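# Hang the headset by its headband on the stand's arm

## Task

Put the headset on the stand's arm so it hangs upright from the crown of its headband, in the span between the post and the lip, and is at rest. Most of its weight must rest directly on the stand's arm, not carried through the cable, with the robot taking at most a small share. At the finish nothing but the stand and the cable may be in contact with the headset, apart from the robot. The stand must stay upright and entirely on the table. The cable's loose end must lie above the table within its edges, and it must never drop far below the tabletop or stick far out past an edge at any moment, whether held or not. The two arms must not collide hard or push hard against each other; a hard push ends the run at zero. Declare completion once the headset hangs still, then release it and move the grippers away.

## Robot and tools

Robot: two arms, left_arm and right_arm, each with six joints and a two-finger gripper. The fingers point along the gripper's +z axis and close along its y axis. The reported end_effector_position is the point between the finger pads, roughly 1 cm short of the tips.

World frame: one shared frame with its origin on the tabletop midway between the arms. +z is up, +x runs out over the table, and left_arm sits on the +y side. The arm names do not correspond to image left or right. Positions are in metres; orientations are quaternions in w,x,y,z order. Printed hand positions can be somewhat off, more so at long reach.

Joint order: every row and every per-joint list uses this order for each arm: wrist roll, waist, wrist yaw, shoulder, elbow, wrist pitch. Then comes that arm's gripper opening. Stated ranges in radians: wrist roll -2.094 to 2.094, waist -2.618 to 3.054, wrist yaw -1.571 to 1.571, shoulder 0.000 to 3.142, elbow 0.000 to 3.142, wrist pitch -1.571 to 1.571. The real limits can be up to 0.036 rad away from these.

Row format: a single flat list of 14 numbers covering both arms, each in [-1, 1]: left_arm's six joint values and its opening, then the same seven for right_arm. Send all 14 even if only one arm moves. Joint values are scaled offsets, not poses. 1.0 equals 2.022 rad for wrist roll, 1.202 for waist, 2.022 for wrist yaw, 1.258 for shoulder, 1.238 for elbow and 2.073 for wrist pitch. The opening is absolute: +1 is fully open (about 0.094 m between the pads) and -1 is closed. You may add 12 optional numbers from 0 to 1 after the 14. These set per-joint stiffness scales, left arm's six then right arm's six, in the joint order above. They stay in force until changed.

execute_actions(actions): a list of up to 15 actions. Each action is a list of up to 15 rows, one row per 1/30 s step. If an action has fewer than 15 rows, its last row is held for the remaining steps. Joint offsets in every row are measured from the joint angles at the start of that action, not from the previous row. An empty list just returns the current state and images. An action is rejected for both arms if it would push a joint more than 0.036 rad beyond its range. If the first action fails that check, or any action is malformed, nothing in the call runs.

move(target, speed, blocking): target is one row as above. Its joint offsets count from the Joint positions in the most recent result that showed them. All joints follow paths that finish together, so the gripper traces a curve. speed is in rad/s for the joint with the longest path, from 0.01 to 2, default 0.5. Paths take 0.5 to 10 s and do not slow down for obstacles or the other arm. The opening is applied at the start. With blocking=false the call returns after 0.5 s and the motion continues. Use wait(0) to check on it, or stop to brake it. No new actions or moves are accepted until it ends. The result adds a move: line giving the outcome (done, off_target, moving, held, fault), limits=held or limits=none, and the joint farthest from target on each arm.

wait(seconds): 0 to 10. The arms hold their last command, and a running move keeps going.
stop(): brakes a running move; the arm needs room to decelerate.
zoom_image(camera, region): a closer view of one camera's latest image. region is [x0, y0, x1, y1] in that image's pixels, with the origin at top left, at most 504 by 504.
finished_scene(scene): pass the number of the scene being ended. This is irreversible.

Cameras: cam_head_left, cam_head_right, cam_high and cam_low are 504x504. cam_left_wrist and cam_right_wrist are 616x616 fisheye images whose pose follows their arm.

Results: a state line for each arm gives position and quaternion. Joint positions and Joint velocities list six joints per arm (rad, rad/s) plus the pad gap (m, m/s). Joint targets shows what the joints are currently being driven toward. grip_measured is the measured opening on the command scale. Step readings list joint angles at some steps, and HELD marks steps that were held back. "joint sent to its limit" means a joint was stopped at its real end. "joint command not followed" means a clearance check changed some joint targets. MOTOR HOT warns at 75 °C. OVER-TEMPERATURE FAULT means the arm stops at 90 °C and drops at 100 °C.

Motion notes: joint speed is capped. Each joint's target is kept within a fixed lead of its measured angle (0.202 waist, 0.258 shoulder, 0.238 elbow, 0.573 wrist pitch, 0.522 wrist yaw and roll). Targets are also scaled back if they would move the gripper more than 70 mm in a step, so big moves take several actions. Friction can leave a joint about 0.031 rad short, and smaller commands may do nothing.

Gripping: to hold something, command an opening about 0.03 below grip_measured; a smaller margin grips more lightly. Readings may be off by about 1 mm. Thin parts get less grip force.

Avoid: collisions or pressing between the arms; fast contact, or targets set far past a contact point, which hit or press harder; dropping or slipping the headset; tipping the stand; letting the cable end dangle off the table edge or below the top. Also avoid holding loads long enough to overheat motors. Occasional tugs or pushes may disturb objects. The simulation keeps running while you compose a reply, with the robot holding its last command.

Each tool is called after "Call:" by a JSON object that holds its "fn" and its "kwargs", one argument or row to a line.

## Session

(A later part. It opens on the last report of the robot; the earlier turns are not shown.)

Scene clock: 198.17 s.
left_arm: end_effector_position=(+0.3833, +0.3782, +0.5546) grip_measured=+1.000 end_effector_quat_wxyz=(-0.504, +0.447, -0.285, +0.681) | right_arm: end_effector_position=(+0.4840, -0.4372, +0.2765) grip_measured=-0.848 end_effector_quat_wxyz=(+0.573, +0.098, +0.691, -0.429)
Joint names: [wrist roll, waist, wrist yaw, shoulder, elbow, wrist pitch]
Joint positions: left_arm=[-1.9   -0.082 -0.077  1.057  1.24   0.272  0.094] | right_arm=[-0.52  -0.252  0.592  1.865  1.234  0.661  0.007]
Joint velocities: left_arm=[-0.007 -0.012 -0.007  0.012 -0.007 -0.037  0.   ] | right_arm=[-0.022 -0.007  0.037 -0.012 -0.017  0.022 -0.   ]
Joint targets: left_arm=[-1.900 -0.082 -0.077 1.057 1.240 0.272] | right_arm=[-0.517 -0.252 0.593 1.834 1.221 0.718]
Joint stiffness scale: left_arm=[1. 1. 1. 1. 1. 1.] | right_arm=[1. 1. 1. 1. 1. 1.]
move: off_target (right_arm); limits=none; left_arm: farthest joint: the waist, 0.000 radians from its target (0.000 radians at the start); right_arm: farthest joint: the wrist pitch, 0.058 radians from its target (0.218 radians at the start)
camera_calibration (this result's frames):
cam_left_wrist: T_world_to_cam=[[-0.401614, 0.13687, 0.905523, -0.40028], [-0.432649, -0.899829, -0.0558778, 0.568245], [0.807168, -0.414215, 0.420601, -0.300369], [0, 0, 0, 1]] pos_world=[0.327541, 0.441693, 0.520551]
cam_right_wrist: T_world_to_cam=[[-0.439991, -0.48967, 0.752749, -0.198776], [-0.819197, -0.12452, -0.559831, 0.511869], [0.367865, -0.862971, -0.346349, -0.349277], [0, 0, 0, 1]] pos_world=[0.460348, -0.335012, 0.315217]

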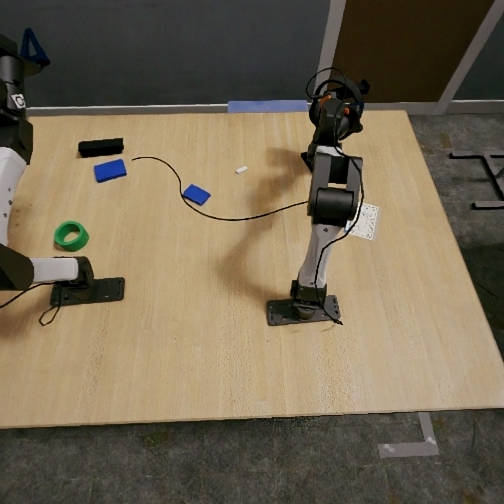

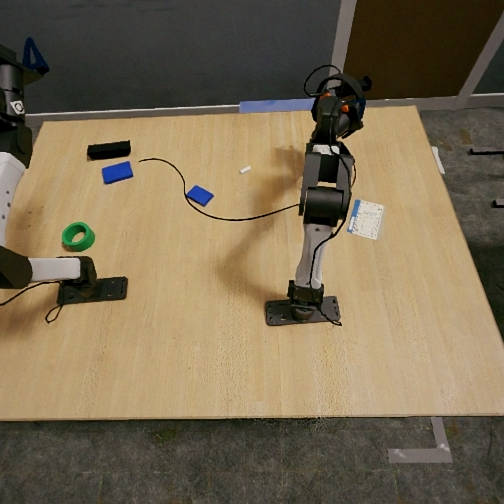

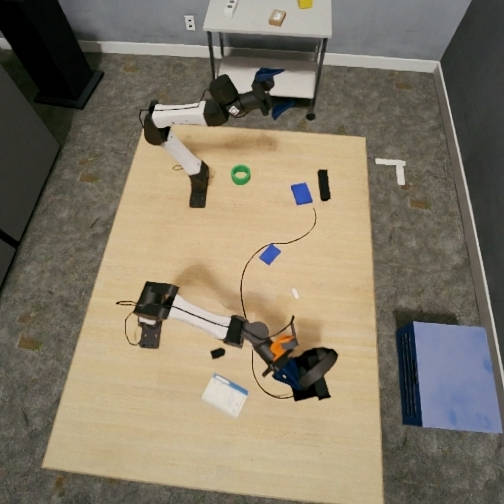

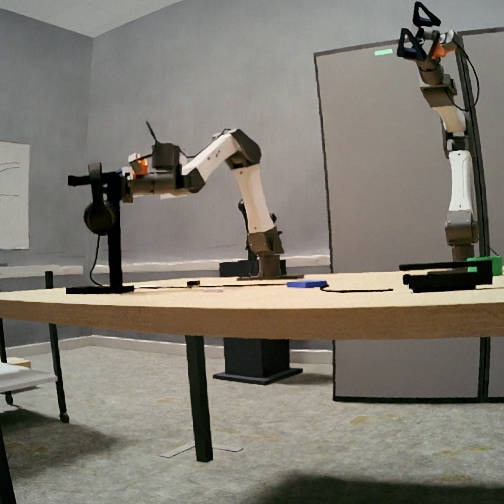

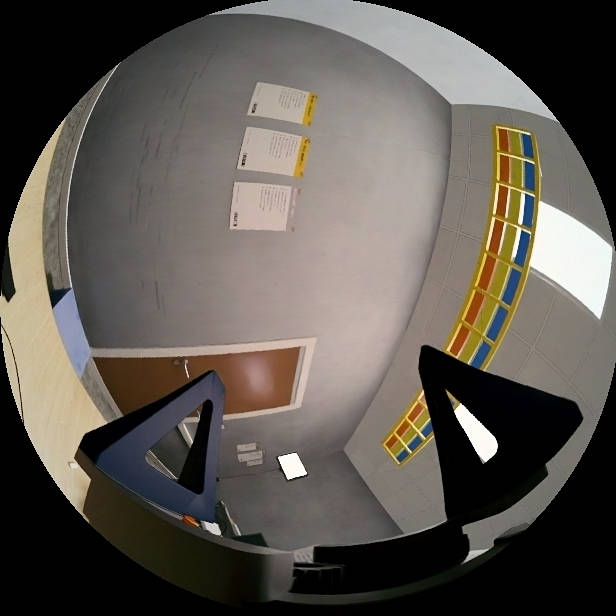

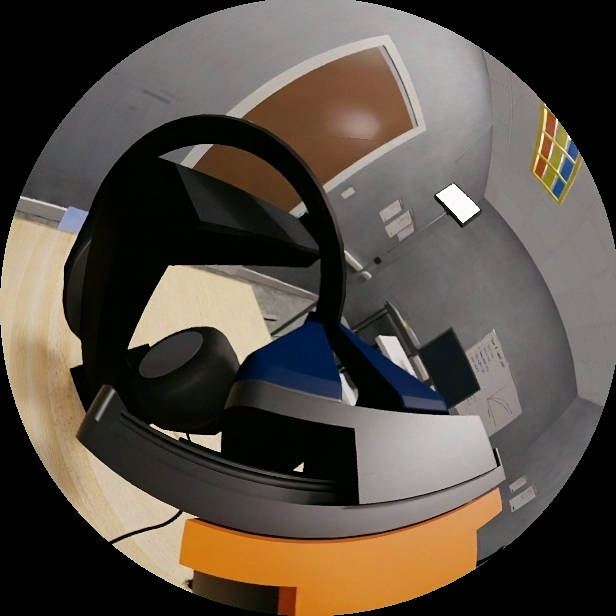

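Lower further using the shoulder, which undoes the backward drift.

Call:
{"fn": "move", "kwargs": {
  "target": [0,0,0,0,0,0,1,0,-0.01,0,0.035,-0.01,0.055,-0.9],
  "speed": 0.1
}}

Call:
{"fn": "zoom_image", "kwargs": {
  "camera": "cam_low",
  "region": [30,120,190,280]
}}

Scene clock: 205.17 s.
left_arm: end_effector_position=(+0.3833, +0.3782, +0.5546) grip_measured=+1.000 end_effector_quat_wxyz=(-0.504, +0.447, -0.285, +0.681) | right_arm: end_effector_position=(+0.4901, -0.4384, +0.2660) grip_measured=-0.848 end_effector_quat_wxyz=(+0.577, +0.099, +0.688, -0.430)
Joint names: [wrist roll, waist, wrist yaw, shoulder, elbow, wrist pitch]
Joint positions: left_arm=[-1.9   -0.082 -0.077  1.057  1.24   0.272  0.094] | right_arm=[-0.521 -0.252  0.592  1.907  1.234  0.716  0.007]
Joint velocities: left_arm=[ 0.037 -0.002 -0.022  0.007 -0.007  0.007  0.   ] | right_arm=[-0.022 -0.012  0.007 -0.002 -0.002  0.037 -0.   ]
Joint targets: left_arm=[-1.900 -0.082 -0.077 1.057 1.240 0.272] | right_arm=[-0.520 -0.264 0.592 1.909 1.222 0.775]
Joint stiffness scale: left_arm=[1. 1. 1. 1. 1. 1.] | right_arm=[1. 1. 1. 1. 1. 1.]
move: off_target (right_arm); limits=none; left_arm: farthest joint: the waist, 0.000 radians from its target (0.000 radians at the start); right_arm: farthest joint: the wrist pitch, 0.060 radians from its target (0.114 radians at the start)
camera_calibration (this result's frames):
cam_left_wrist: T_world_to_cam=[[-0.401614, 0.13687, 0.905523, -0.40028], [-0.432649, -0.899829, -0.0558778, 0.568245], [0.807168, -0.414215, 0.420601, -0.300369], [0, 0, 0, 1]] pos_world=[0.327541, 0.441693, 0.520551]
cam_right_wrist: T_world_to_cam=[[-0.448494, -0.487408, 0.749191, -0.182584], [-0.812636, -0.126619, -0.56885, 0.509162], [0.372124, -0.863945, -0.339297, -0.360574], [0, 0, 0, 1]] pos_world=[0.466054, -0.336039, 0.304085]

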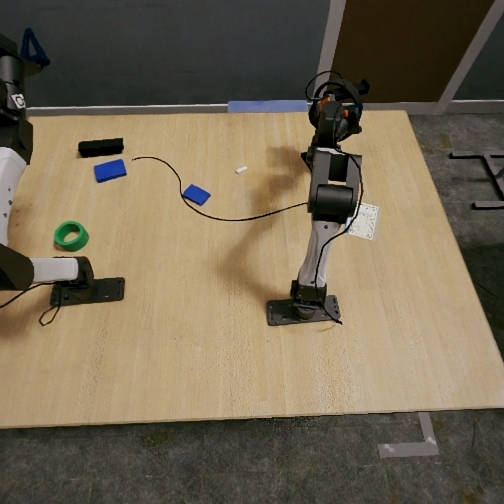

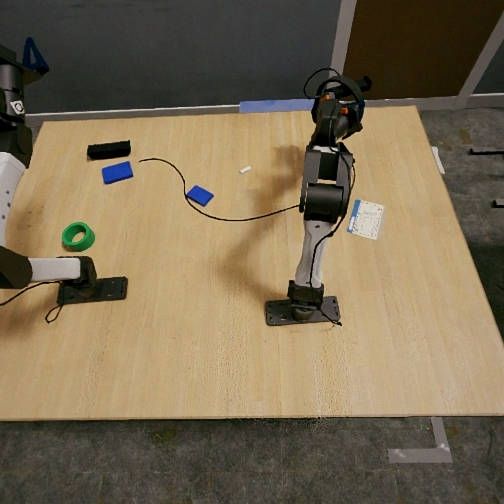

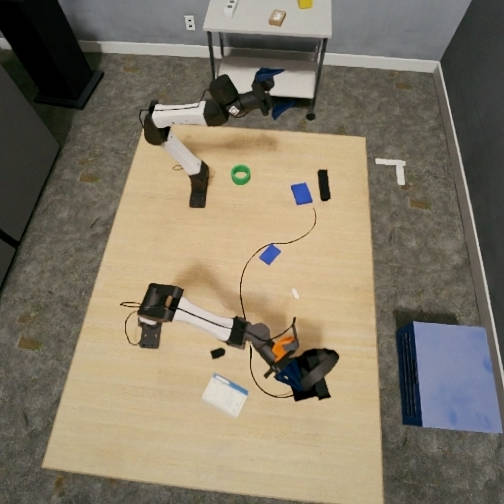

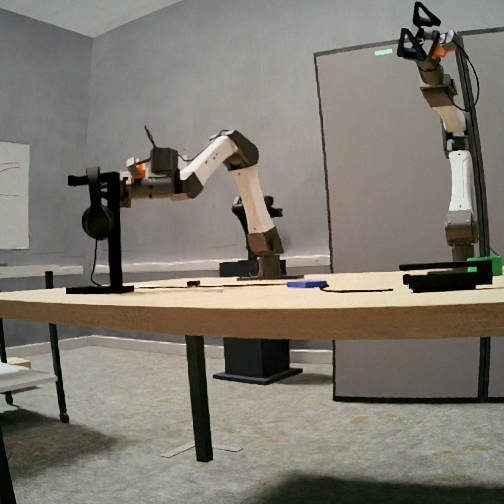

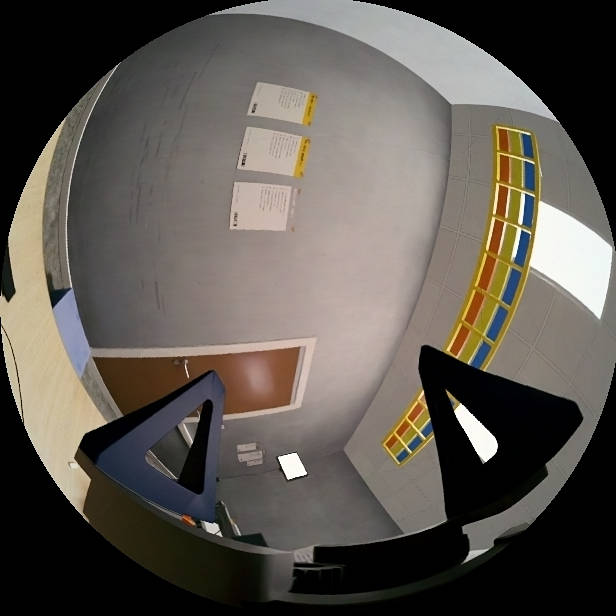

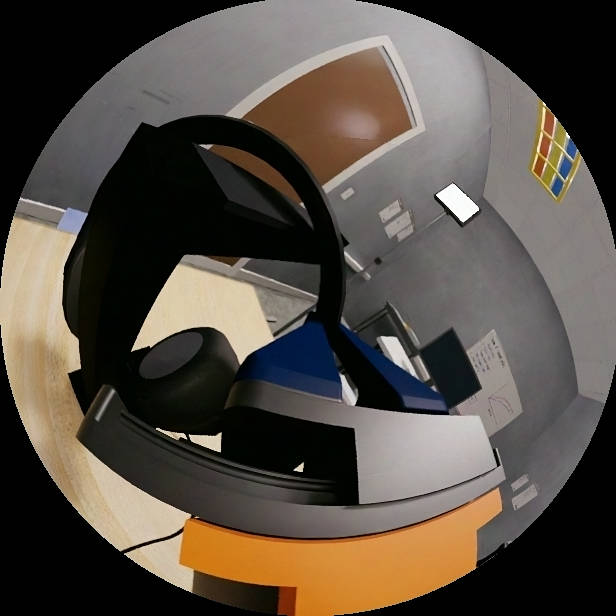

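Region (30, 120, 190, 280) of cam_low's 504x504 image, scaled by 3.150, with more detail than that image has.

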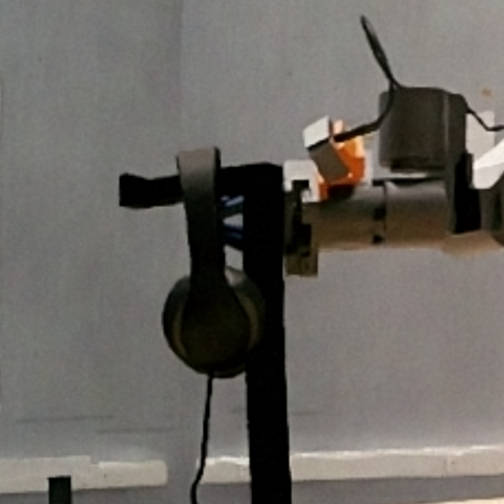

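Call:
{"fn": "move", "kwargs": {
  "target": [0,0,0,0,0,0,1,0,-0.01,0,0.035,-0.01,0.04,-0.9],
  "speed": 0.1
}}

Call:
{"fn": "move", "kwargs": {
  "target": [0,0,0,0,0,0,1,0,0,0,0,0,0.015,-0.5],
  "speed": 0.1
}}

Call:
{"fn": "zoom_image", "kwargs": {
  "camera": "cam_low",
  "region": [30,120,190,280]
}}

Scene clock: 214.63 s.
left_arm: end_effector_position=(+0.3833, +0.3782, +0.5546) grip_measured=+1.000 end_effector_quat_wxyz=(-0.504, +0.447, -0.285, +0.681) | right_arm: end_effector_position=(+0.4935, -0.4396, +0.2629) grip_measured=-0.848 end_effector_quat_wxyz=(+0.587, +0.106, +0.677, -0.431)
Joint names: [wrist roll, waist, wrist yaw, shoulder, elbow, wrist pitch]
Joint positions: left_arm=[-1.9   -0.082 -0.077  1.057  1.24   0.272  0.094] | right_arm=[-0.521 -0.252  0.596  1.939  1.234  0.779  0.007]
Joint velocities: left_arm=[ 0.007 -0.002  0.037 -0.012 -0.012 -0.007  0.   ] | right_arm=[ 0.007 -0.012 -0.051 -0.007  0.007 -0.022 -0.   ]
Joint targets: left_arm=[-1.900 -0.082 -0.077 1.057 1.240 0.272] | right_arm=[-0.520 -0.264 0.592 1.951 1.222 0.798]
Joint stiffness scale: left_arm=[1. 1. 1. 1. 1. 1.] | right_arm=[1. 1. 1. 1. 1. 1.]
move: done; limits=none; left_arm: farthest joint: the waist, 0.000 radians from its target (0.000 radians at the start); right_arm: farthest joint: the wrist pitch, 0.020 radians from its target (0.083 radians at the start)
camera_calibration (this result's frames):
cam_left_wrist: T_world_to_cam=[[-0.401614, 0.13687, 0.905523, -0.40028], [-0.432649, -0.899829, -0.0558778, 0.568245], [0.807168, -0.414215, 0.420601, -0.300369], [0, 0, 0, 1]] pos_world=[0.327541, 0.441693, 0.520551]
cam_right_wrist: T_world_to_cam=[[-0.473944, -0.481124, 0.737493, -0.161009], [-0.794856, -0.126653, -0.593434, 0.507654], [0.378921, -0.867455, -0.322398, -0.373282], [0, 0, 0, 1]] pos_world=[0.468647, -0.336974, 0.299657]

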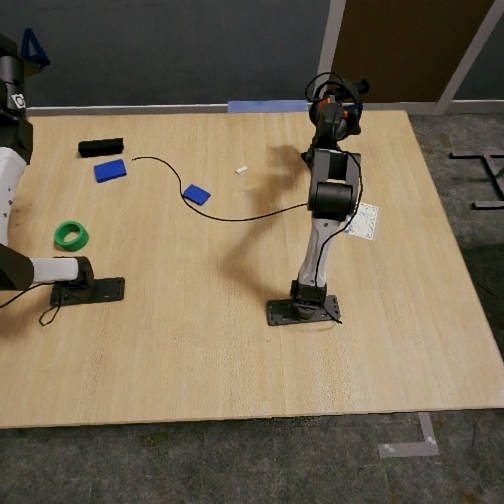

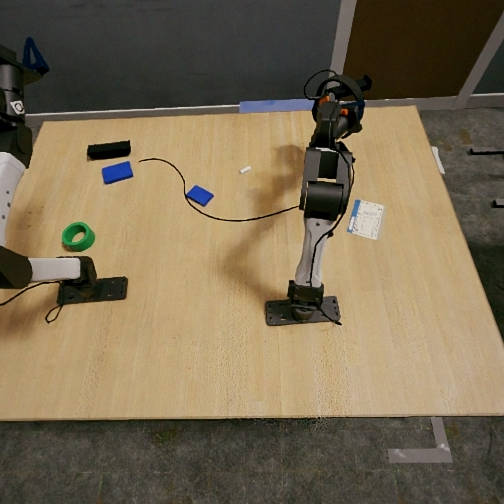

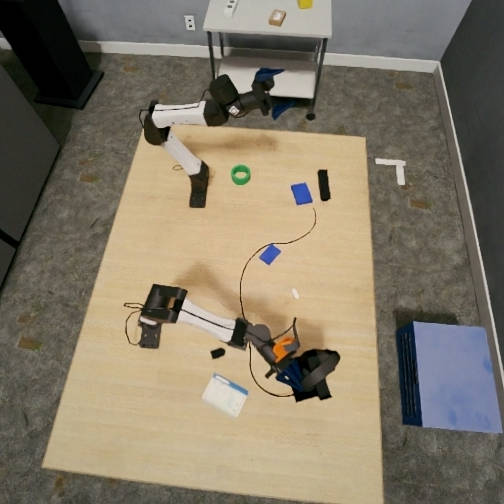

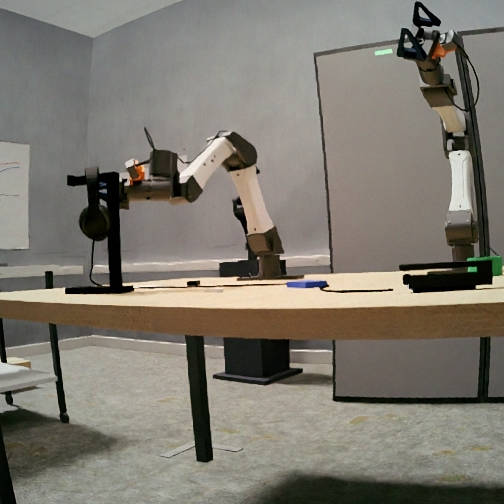

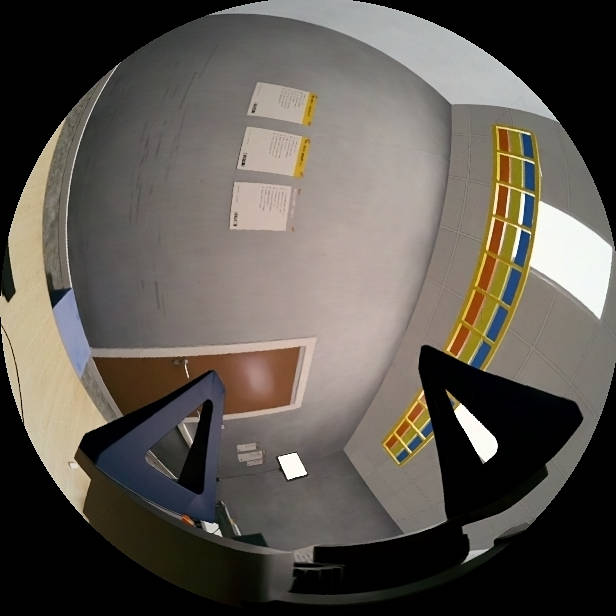

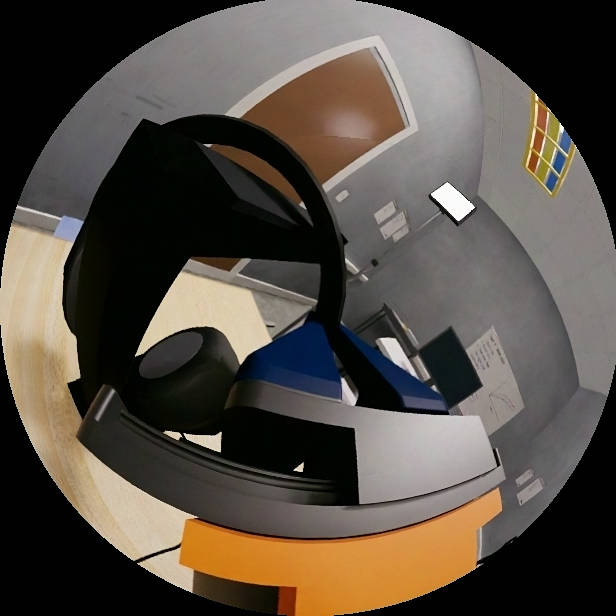

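Scene clock: 215.50 s.
left_arm: end_effector_position=(+0.3833, +0.3782, +0.5546) grip_measured=+1.000 end_effector_quat_wxyz=(-0.504, +0.447, -0.285, +0.681) | right_arm: end_effector_position=(+0.4929, -0.4399, +0.2656) grip_measured=-0.502 end_effector_quat_wxyz=(+0.591, +0.109, +0.673, -0.432)
Joint names: [wrist roll, waist, wrist yaw, shoulder, elbow, wrist pitch]
Joint positions: left_arm=[-1.9   -0.082 -0.077  1.057  1.24   0.272  0.094] | right_arm=[-0.521 -0.252  0.599  1.939  1.234  0.791  0.023]
Joint velocities: left_arm=[-0.007 -0.017 -0.007 -0.027 -0.002 -0.007  0.   ] | right_arm=[-0.037  0.007  0.007 -0.022 -0.007 -0.007  0.   ]
Joint targets: left_arm=[-1.900 -0.082 -0.077 1.057 1.240 0.272] | right_arm=[-0.521 -0.252 0.596 1.939 1.234 0.810]
Joint stiffness scale: left_arm=[1. 1. 1. 1. 1. 1.] | right_arm=[1. 1. 1. 1. 1. 1.]
move: done; limits=none; left_arm: farthest joint: the waist, 0.000 radians from its target (0.000 radians at the start); right_arm: farthest joint: the wrist pitch, 0.019 radians from its target (0.031 radians at the start)
camera_calibration (this result's frames):
cam_left_wrist: T_world_to_cam=[[-0.401614, 0.13687, 0.905523, -0.40028], [-0.432649, -0.899829, -0.0558778, 0.568245], [0.807168, -0.414215, 0.420601, -0.300369], [0, 0, 0, 1]] pos_world=[0.327541, 0.441693, 0.520551]
cam_right_wrist: T_world_to_cam=[[-0.484522, -0.478084, 0.73258, -0.155571], [-0.787818, -0.125534, -0.602979, 0.508301], [0.380238, -0.869297, -0.315819, -0.375684], [0, 0, 0, 1]] pos_world=[0.467921, -0.337148, 0.301815]

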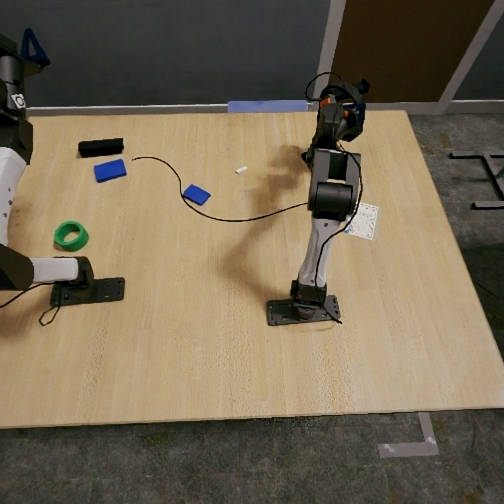

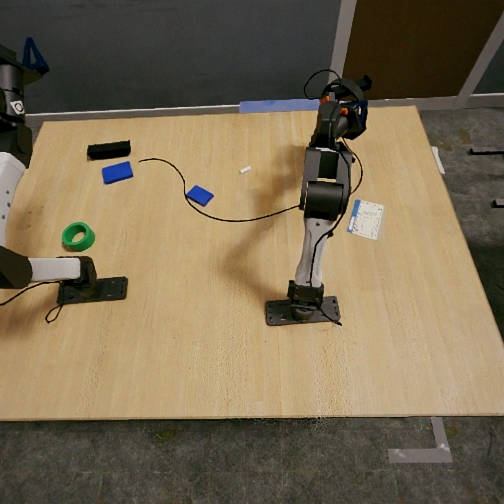

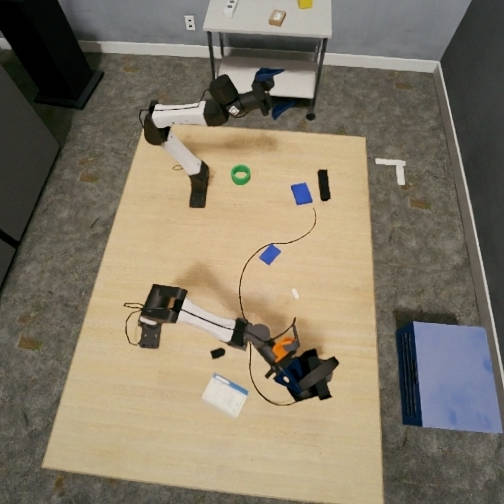

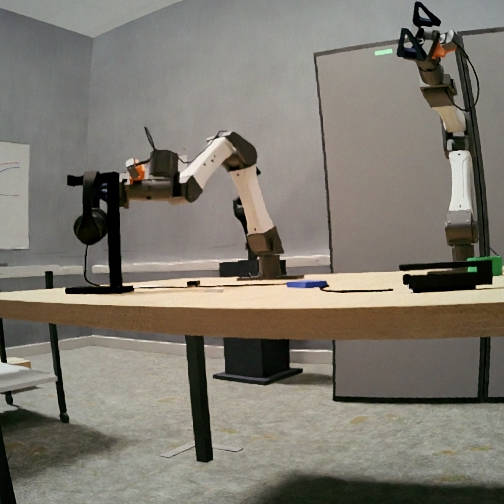

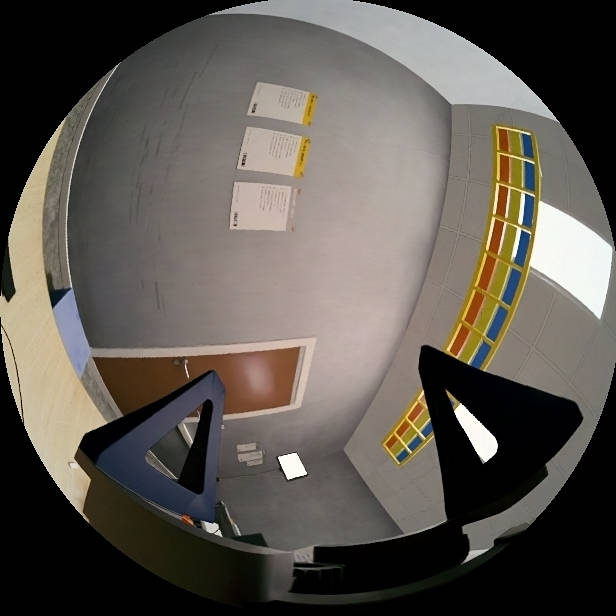

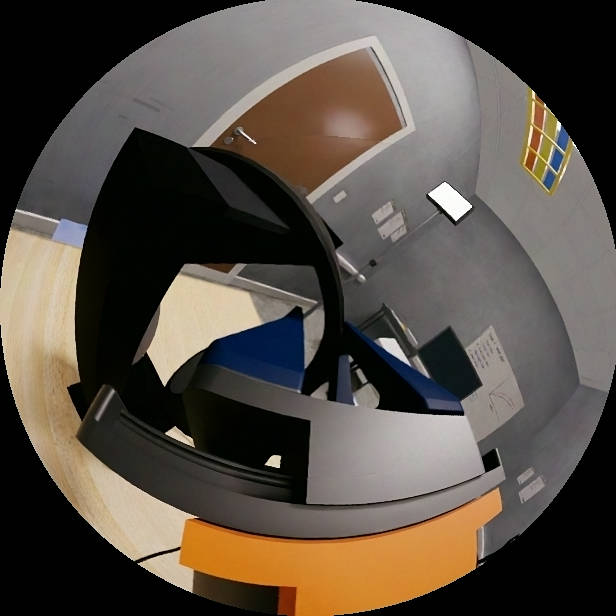

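Region (30, 120, 190, 280) of cam_low's 504x504 image, scaled by 3.150, with more detail than that image has.

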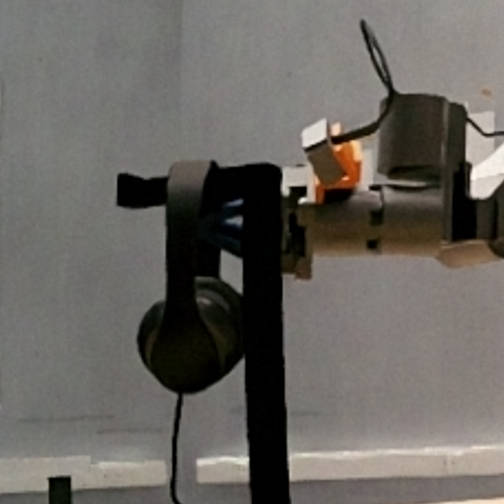

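Call:
{"fn": "move", "kwargs": {
  "target": [0,0,0,0,0,0,1,0,0.065,0,-0.15,-0.19,0.04,-0.5],
  "speed": 0.2
}}

Scene clock: 224.10 s.
left_arm: end_effector_position=(+0.3833, +0.3782, +0.5546) grip_measured=+1.000 end_effector_quat_wxyz=(-0.504, +0.447, -0.285, +0.681) | right_arm: end_effector_position=(+0.4567, -0.3989, +0.2725) grip_measured=-0.502 end_effector_quat_wxyz=(+0.611, +0.090, +0.670, -0.413)
Joint names: [wrist roll, waist, wrist yaw, shoulder, elbow, wrist pitch]
Joint positions: left_arm=[-1.9   -0.082 -0.077  1.057  1.24   0.272  0.094] | right_arm=[-0.521 -0.186  0.599  1.768  1.02   0.853  0.023]
Joint velocities: left_arm=[-0.051 -0.002 -0.007  0.012  0.002 -0.022  0.   ] | right_arm=[ 0.022 -0.007 -0.007 -0.007 -0.017  0.007 -0.001]
Joint targets: left_arm=[-1.900 -0.082 -0.077 1.057 1.240 0.272] | right_arm=[-0.521 -0.174 0.599 1.750 0.999 0.874]
Joint stiffness scale: left_arm=[1. 1. 1. 1. 1. 1.] | right_arm=[1. 1. 1. 1. 1. 1.]
move: off_target (right_arm); limits=none; left_arm: farthest joint: the waist, 0.000 radians from its target (0.000 radians at the start); right_arm: farthest joint: the elbow, 0.022 radians from its target (0.235 radians at the start)
camera_calibration (this result's frames):
cam_left_wrist: T_world_to_cam=[[-0.401614, 0.13687, 0.905523, -0.40028], [-0.432649, -0.899829, -0.0558778, 0.568245], [0.807168, -0.414215, 0.420601, -0.300369], [0, 0, 0, 1]] pos_world=[0.327541, 0.441693, 0.520551]
cam_right_wrist: T_world_to_cam=[[-0.465377, -0.50715, 0.725412, -0.176888], [-0.766814, -0.178318, -0.616603, 0.462125], [0.442065, -0.843209, -0.305905, -0.34456], [0, 0, 0, 1]] pos_world=[0.424363, -0.297839, 0.307862]

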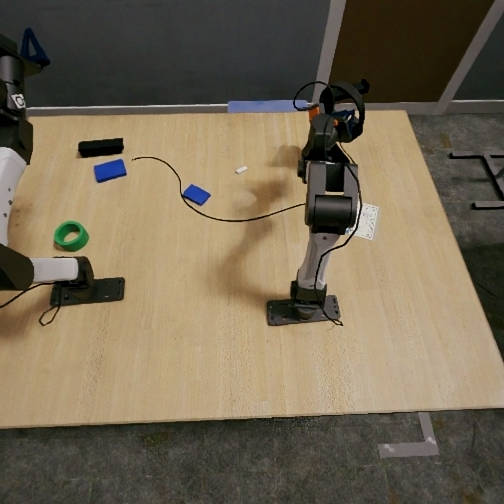

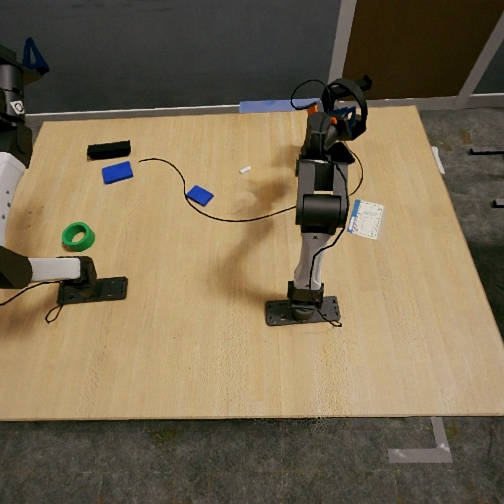

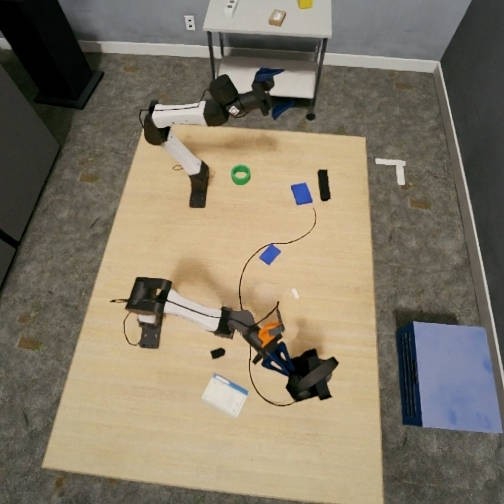

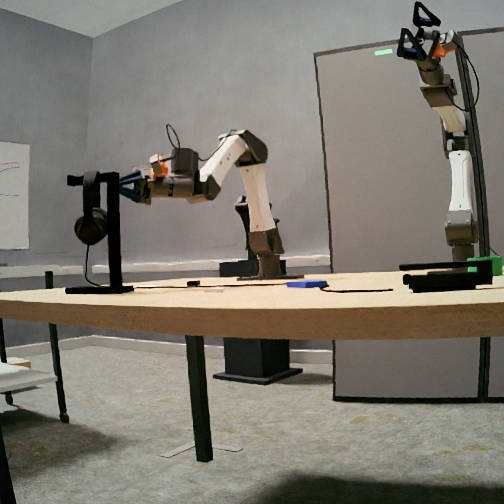

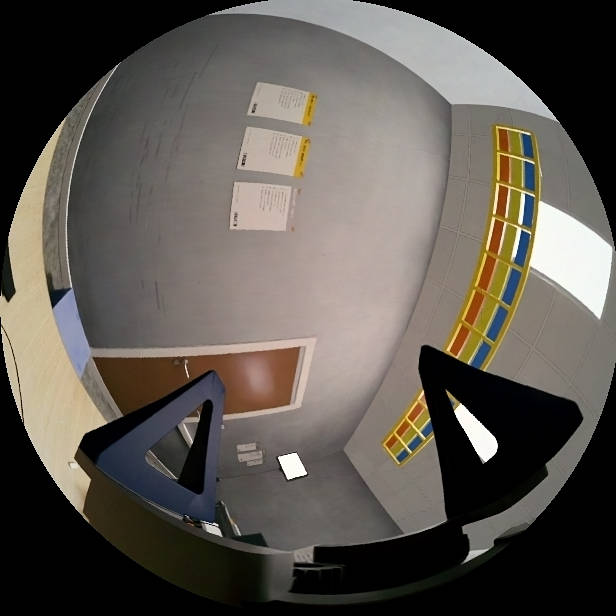

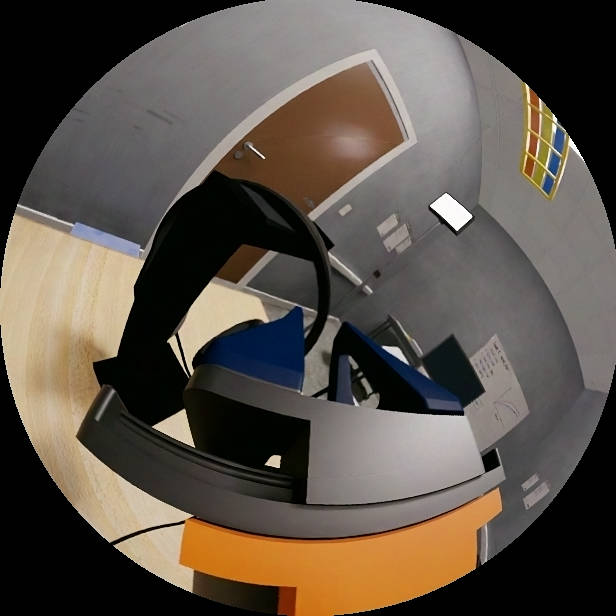

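Call:
{"fn": "move", "kwargs": {
  "target": [0,0,0,0,0,0,1,0,0.04,0,-0.4,-0.35,0,-0.5]
}}

Call:
{"fn": "wait", "kwargs": {
  "seconds": 4
}}

Scene clock: 230.03 s.
left_arm: end_effector_position=(+0.3833, +0.3782, +0.5546) grip_measured=+1.000 end_effector_quat_wxyz=(-0.504, +0.447, -0.285, +0.681) | right_arm: end_effector_position=(+0.3411, -0.3710, +0.3002) grip_measured=-0.502 end_effector_quat_wxyz=(+0.643, +0.091, +0.646, -0.401)
Joint names: [wrist roll, waist, wrist yaw, shoulder, elbow, wrist pitch]
Joint positions: left_arm=[-1.9   -0.082 -0.077  1.057  1.24   0.272  0.094] | right_arm=[-0.521 -0.152  0.599  1.279  0.608  0.853  0.023]
Joint velocities: left_arm=[ 0.007 -0.007  0.022  0.002 -0.002 -0.037  0.   ] | right_arm=[-0.007 -0.017 -0.022 -0.022 -0.017 -0.095  0.   ]
Joint targets: left_arm=[-1.900 -0.082 -0.077 1.057 1.240 0.272] | right_arm=[-0.521 -0.138 0.599 1.265 0.587 0.853]
Joint stiffness scale: left_arm=[1. 1. 1. 1. 1. 1.] | right_arm=[1. 1. 1. 1. 1. 1.]
move: off_target (right_arm); limits=none; left_arm: farthest joint: the waist, 0.000 radians from its target (0.000 radians at the start); right_arm: farthest joint: the elbow, 0.022 radians from its target (0.434 radians at the start)
camera_calibration (this result's frames):
cam_left_wrist: T_world_to_cam=[[-0.401614, 0.13687, 0.905523, -0.40028], [-0.432649, -0.899829, -0.0558778, 0.568245], [0.807168, -0.414215, 0.420601, -0.300369], [0, 0, 0, 1]] pos_world=[0.327541, 0.441693, 0.520551]
cam_right_wrist: T_world_to_cam=[[-0.502326, -0.517647, 0.692612, -0.218093], [-0.710869, -0.208795, -0.671617, 0.381676], [0.492274, -0.829727, -0.263096, -0.286473], [0, 0, 0, 1]] pos_world=[0.302791, -0.270897, 0.332024]

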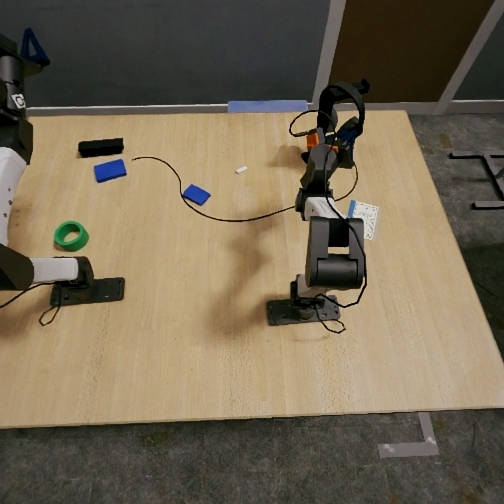

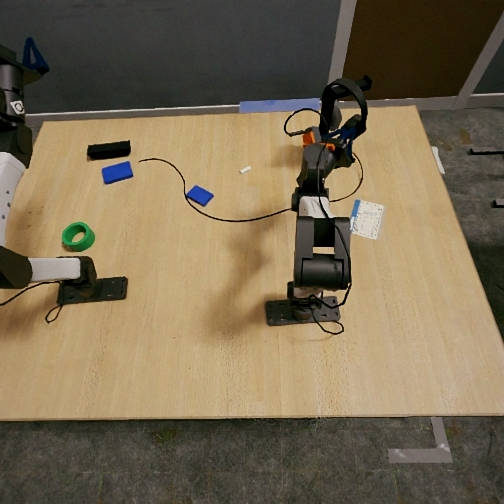

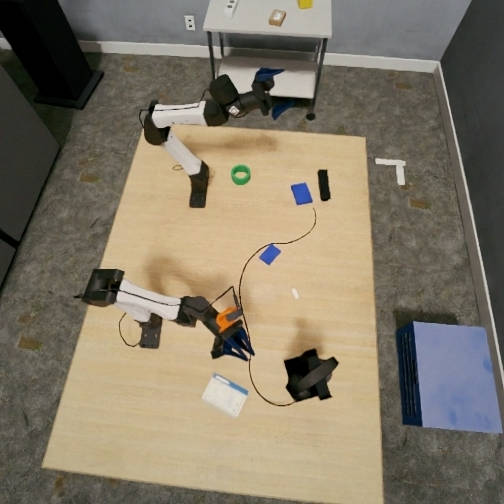

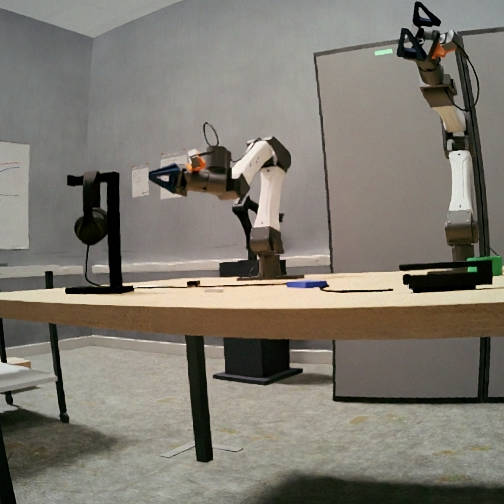

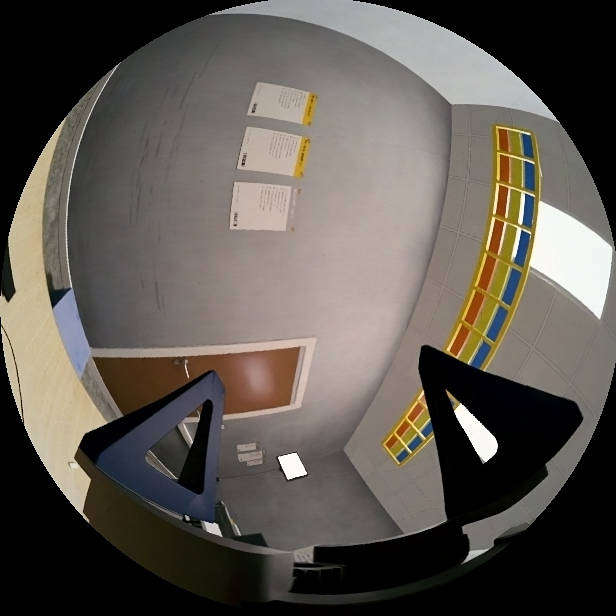

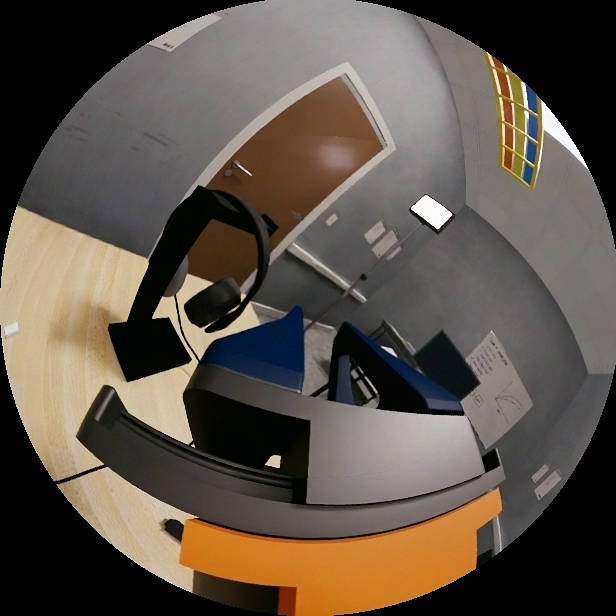

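Scene clock: 234.03 s.
left_arm: end_effector_position=(+0.3833, +0.3782, +0.5546) grip_measured=+1.000 end_effector_quat_wxyz=(-0.504, +0.447, -0.285, +0.681) | right_arm: end_effector_position=(+0.3411, -0.3710, +0.3002) grip_measured=-0.502 end_effector_quat_wxyz=(+0.643, +0.091, +0.646, -0.401)
Joint names: [wrist roll, waist, wrist yaw, shoulder, elbow, wrist pitch]
Joint positions: left_arm=[-1.9   -0.082 -0.077  1.057  1.24   0.272  0.094] | right_arm=[-0.521 -0.152  0.599  1.279  0.608  0.853  0.023]
Joint velocities: left_arm=[-0.081  0.002 -0.007 -0.012 -0.012  0.095  0.   ] | right_arm=[ 0.022 -0.022  0.022 -0.017 -0.002 -0.022 -0.   ]
Joint targets: left_arm=[-1.900 -0.082 -0.077 1.057 1.240 0.272] | right_arm=[-0.521 -0.138 0.599 1.265 0.587 0.853]
Joint stiffness scale: left_arm=[1. 1. 1. 1. 1. 1.] | right_arm=[1. 1. 1. 1. 1. 1.]
wait: 4.00 s; at rest by 0.17 s
camera_calibration (this result's frames):
cam_left_wrist: T_world_to_cam=[[-0.401614, 0.13687, 0.905523, -0.40028], [-0.432649, -0.899829, -0.0558778, 0.568245], [0.807168, -0.414215, 0.420601, -0.300369], [0, 0, 0, 1]] pos_world=[0.327541, 0.441693, 0.520551]
cam_right_wrist: T_world_to_cam=[[-0.502326, -0.517647, 0.692612, -0.218093], [-0.710869, -0.208795, -0.671617, 0.381676], [0.492274, -0.829727, -0.263096, -0.286473], [0, 0, 0, 1]] pos_world=[0.302791, -0.270897, 0.332024]

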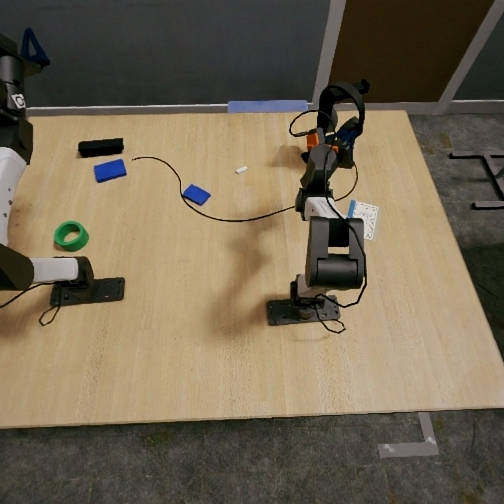

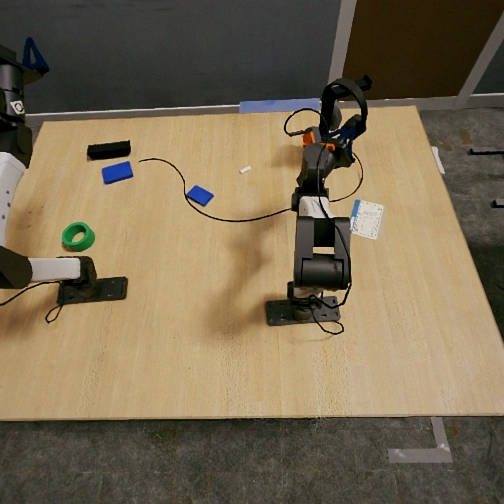

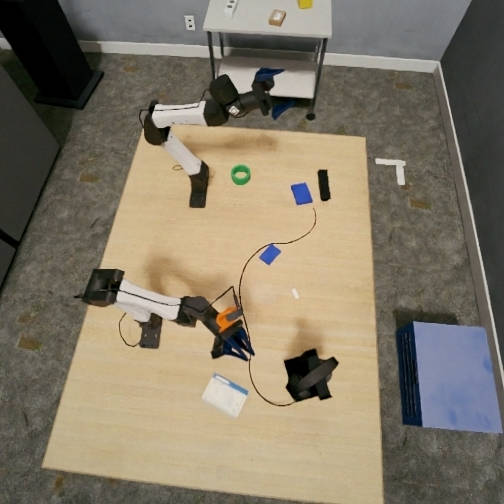

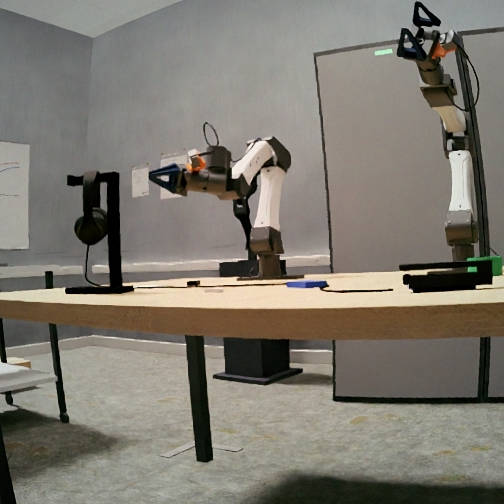

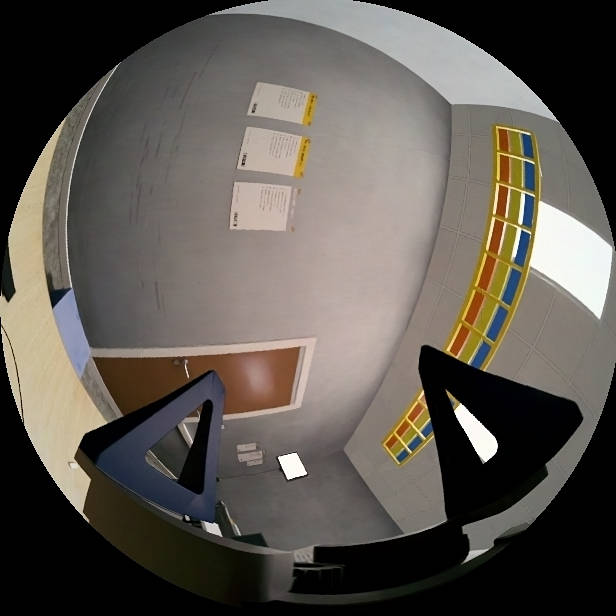

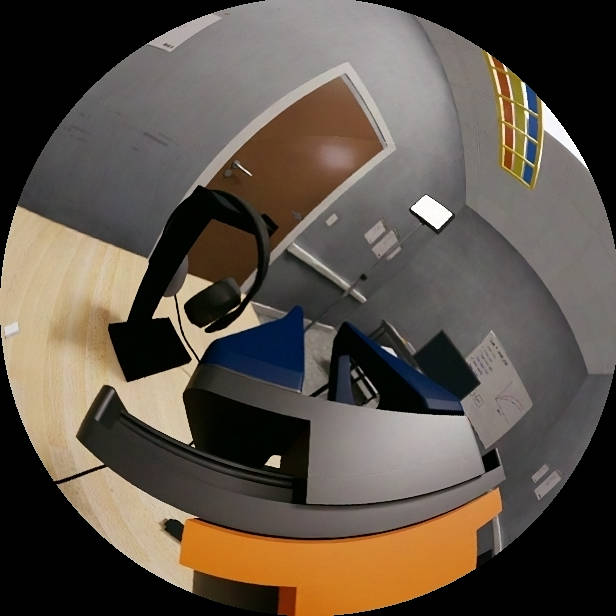

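Call:
{"fn": "finished_scene", "kwargs": {
  "scene": 2
}}

The scene is finished: the task was done.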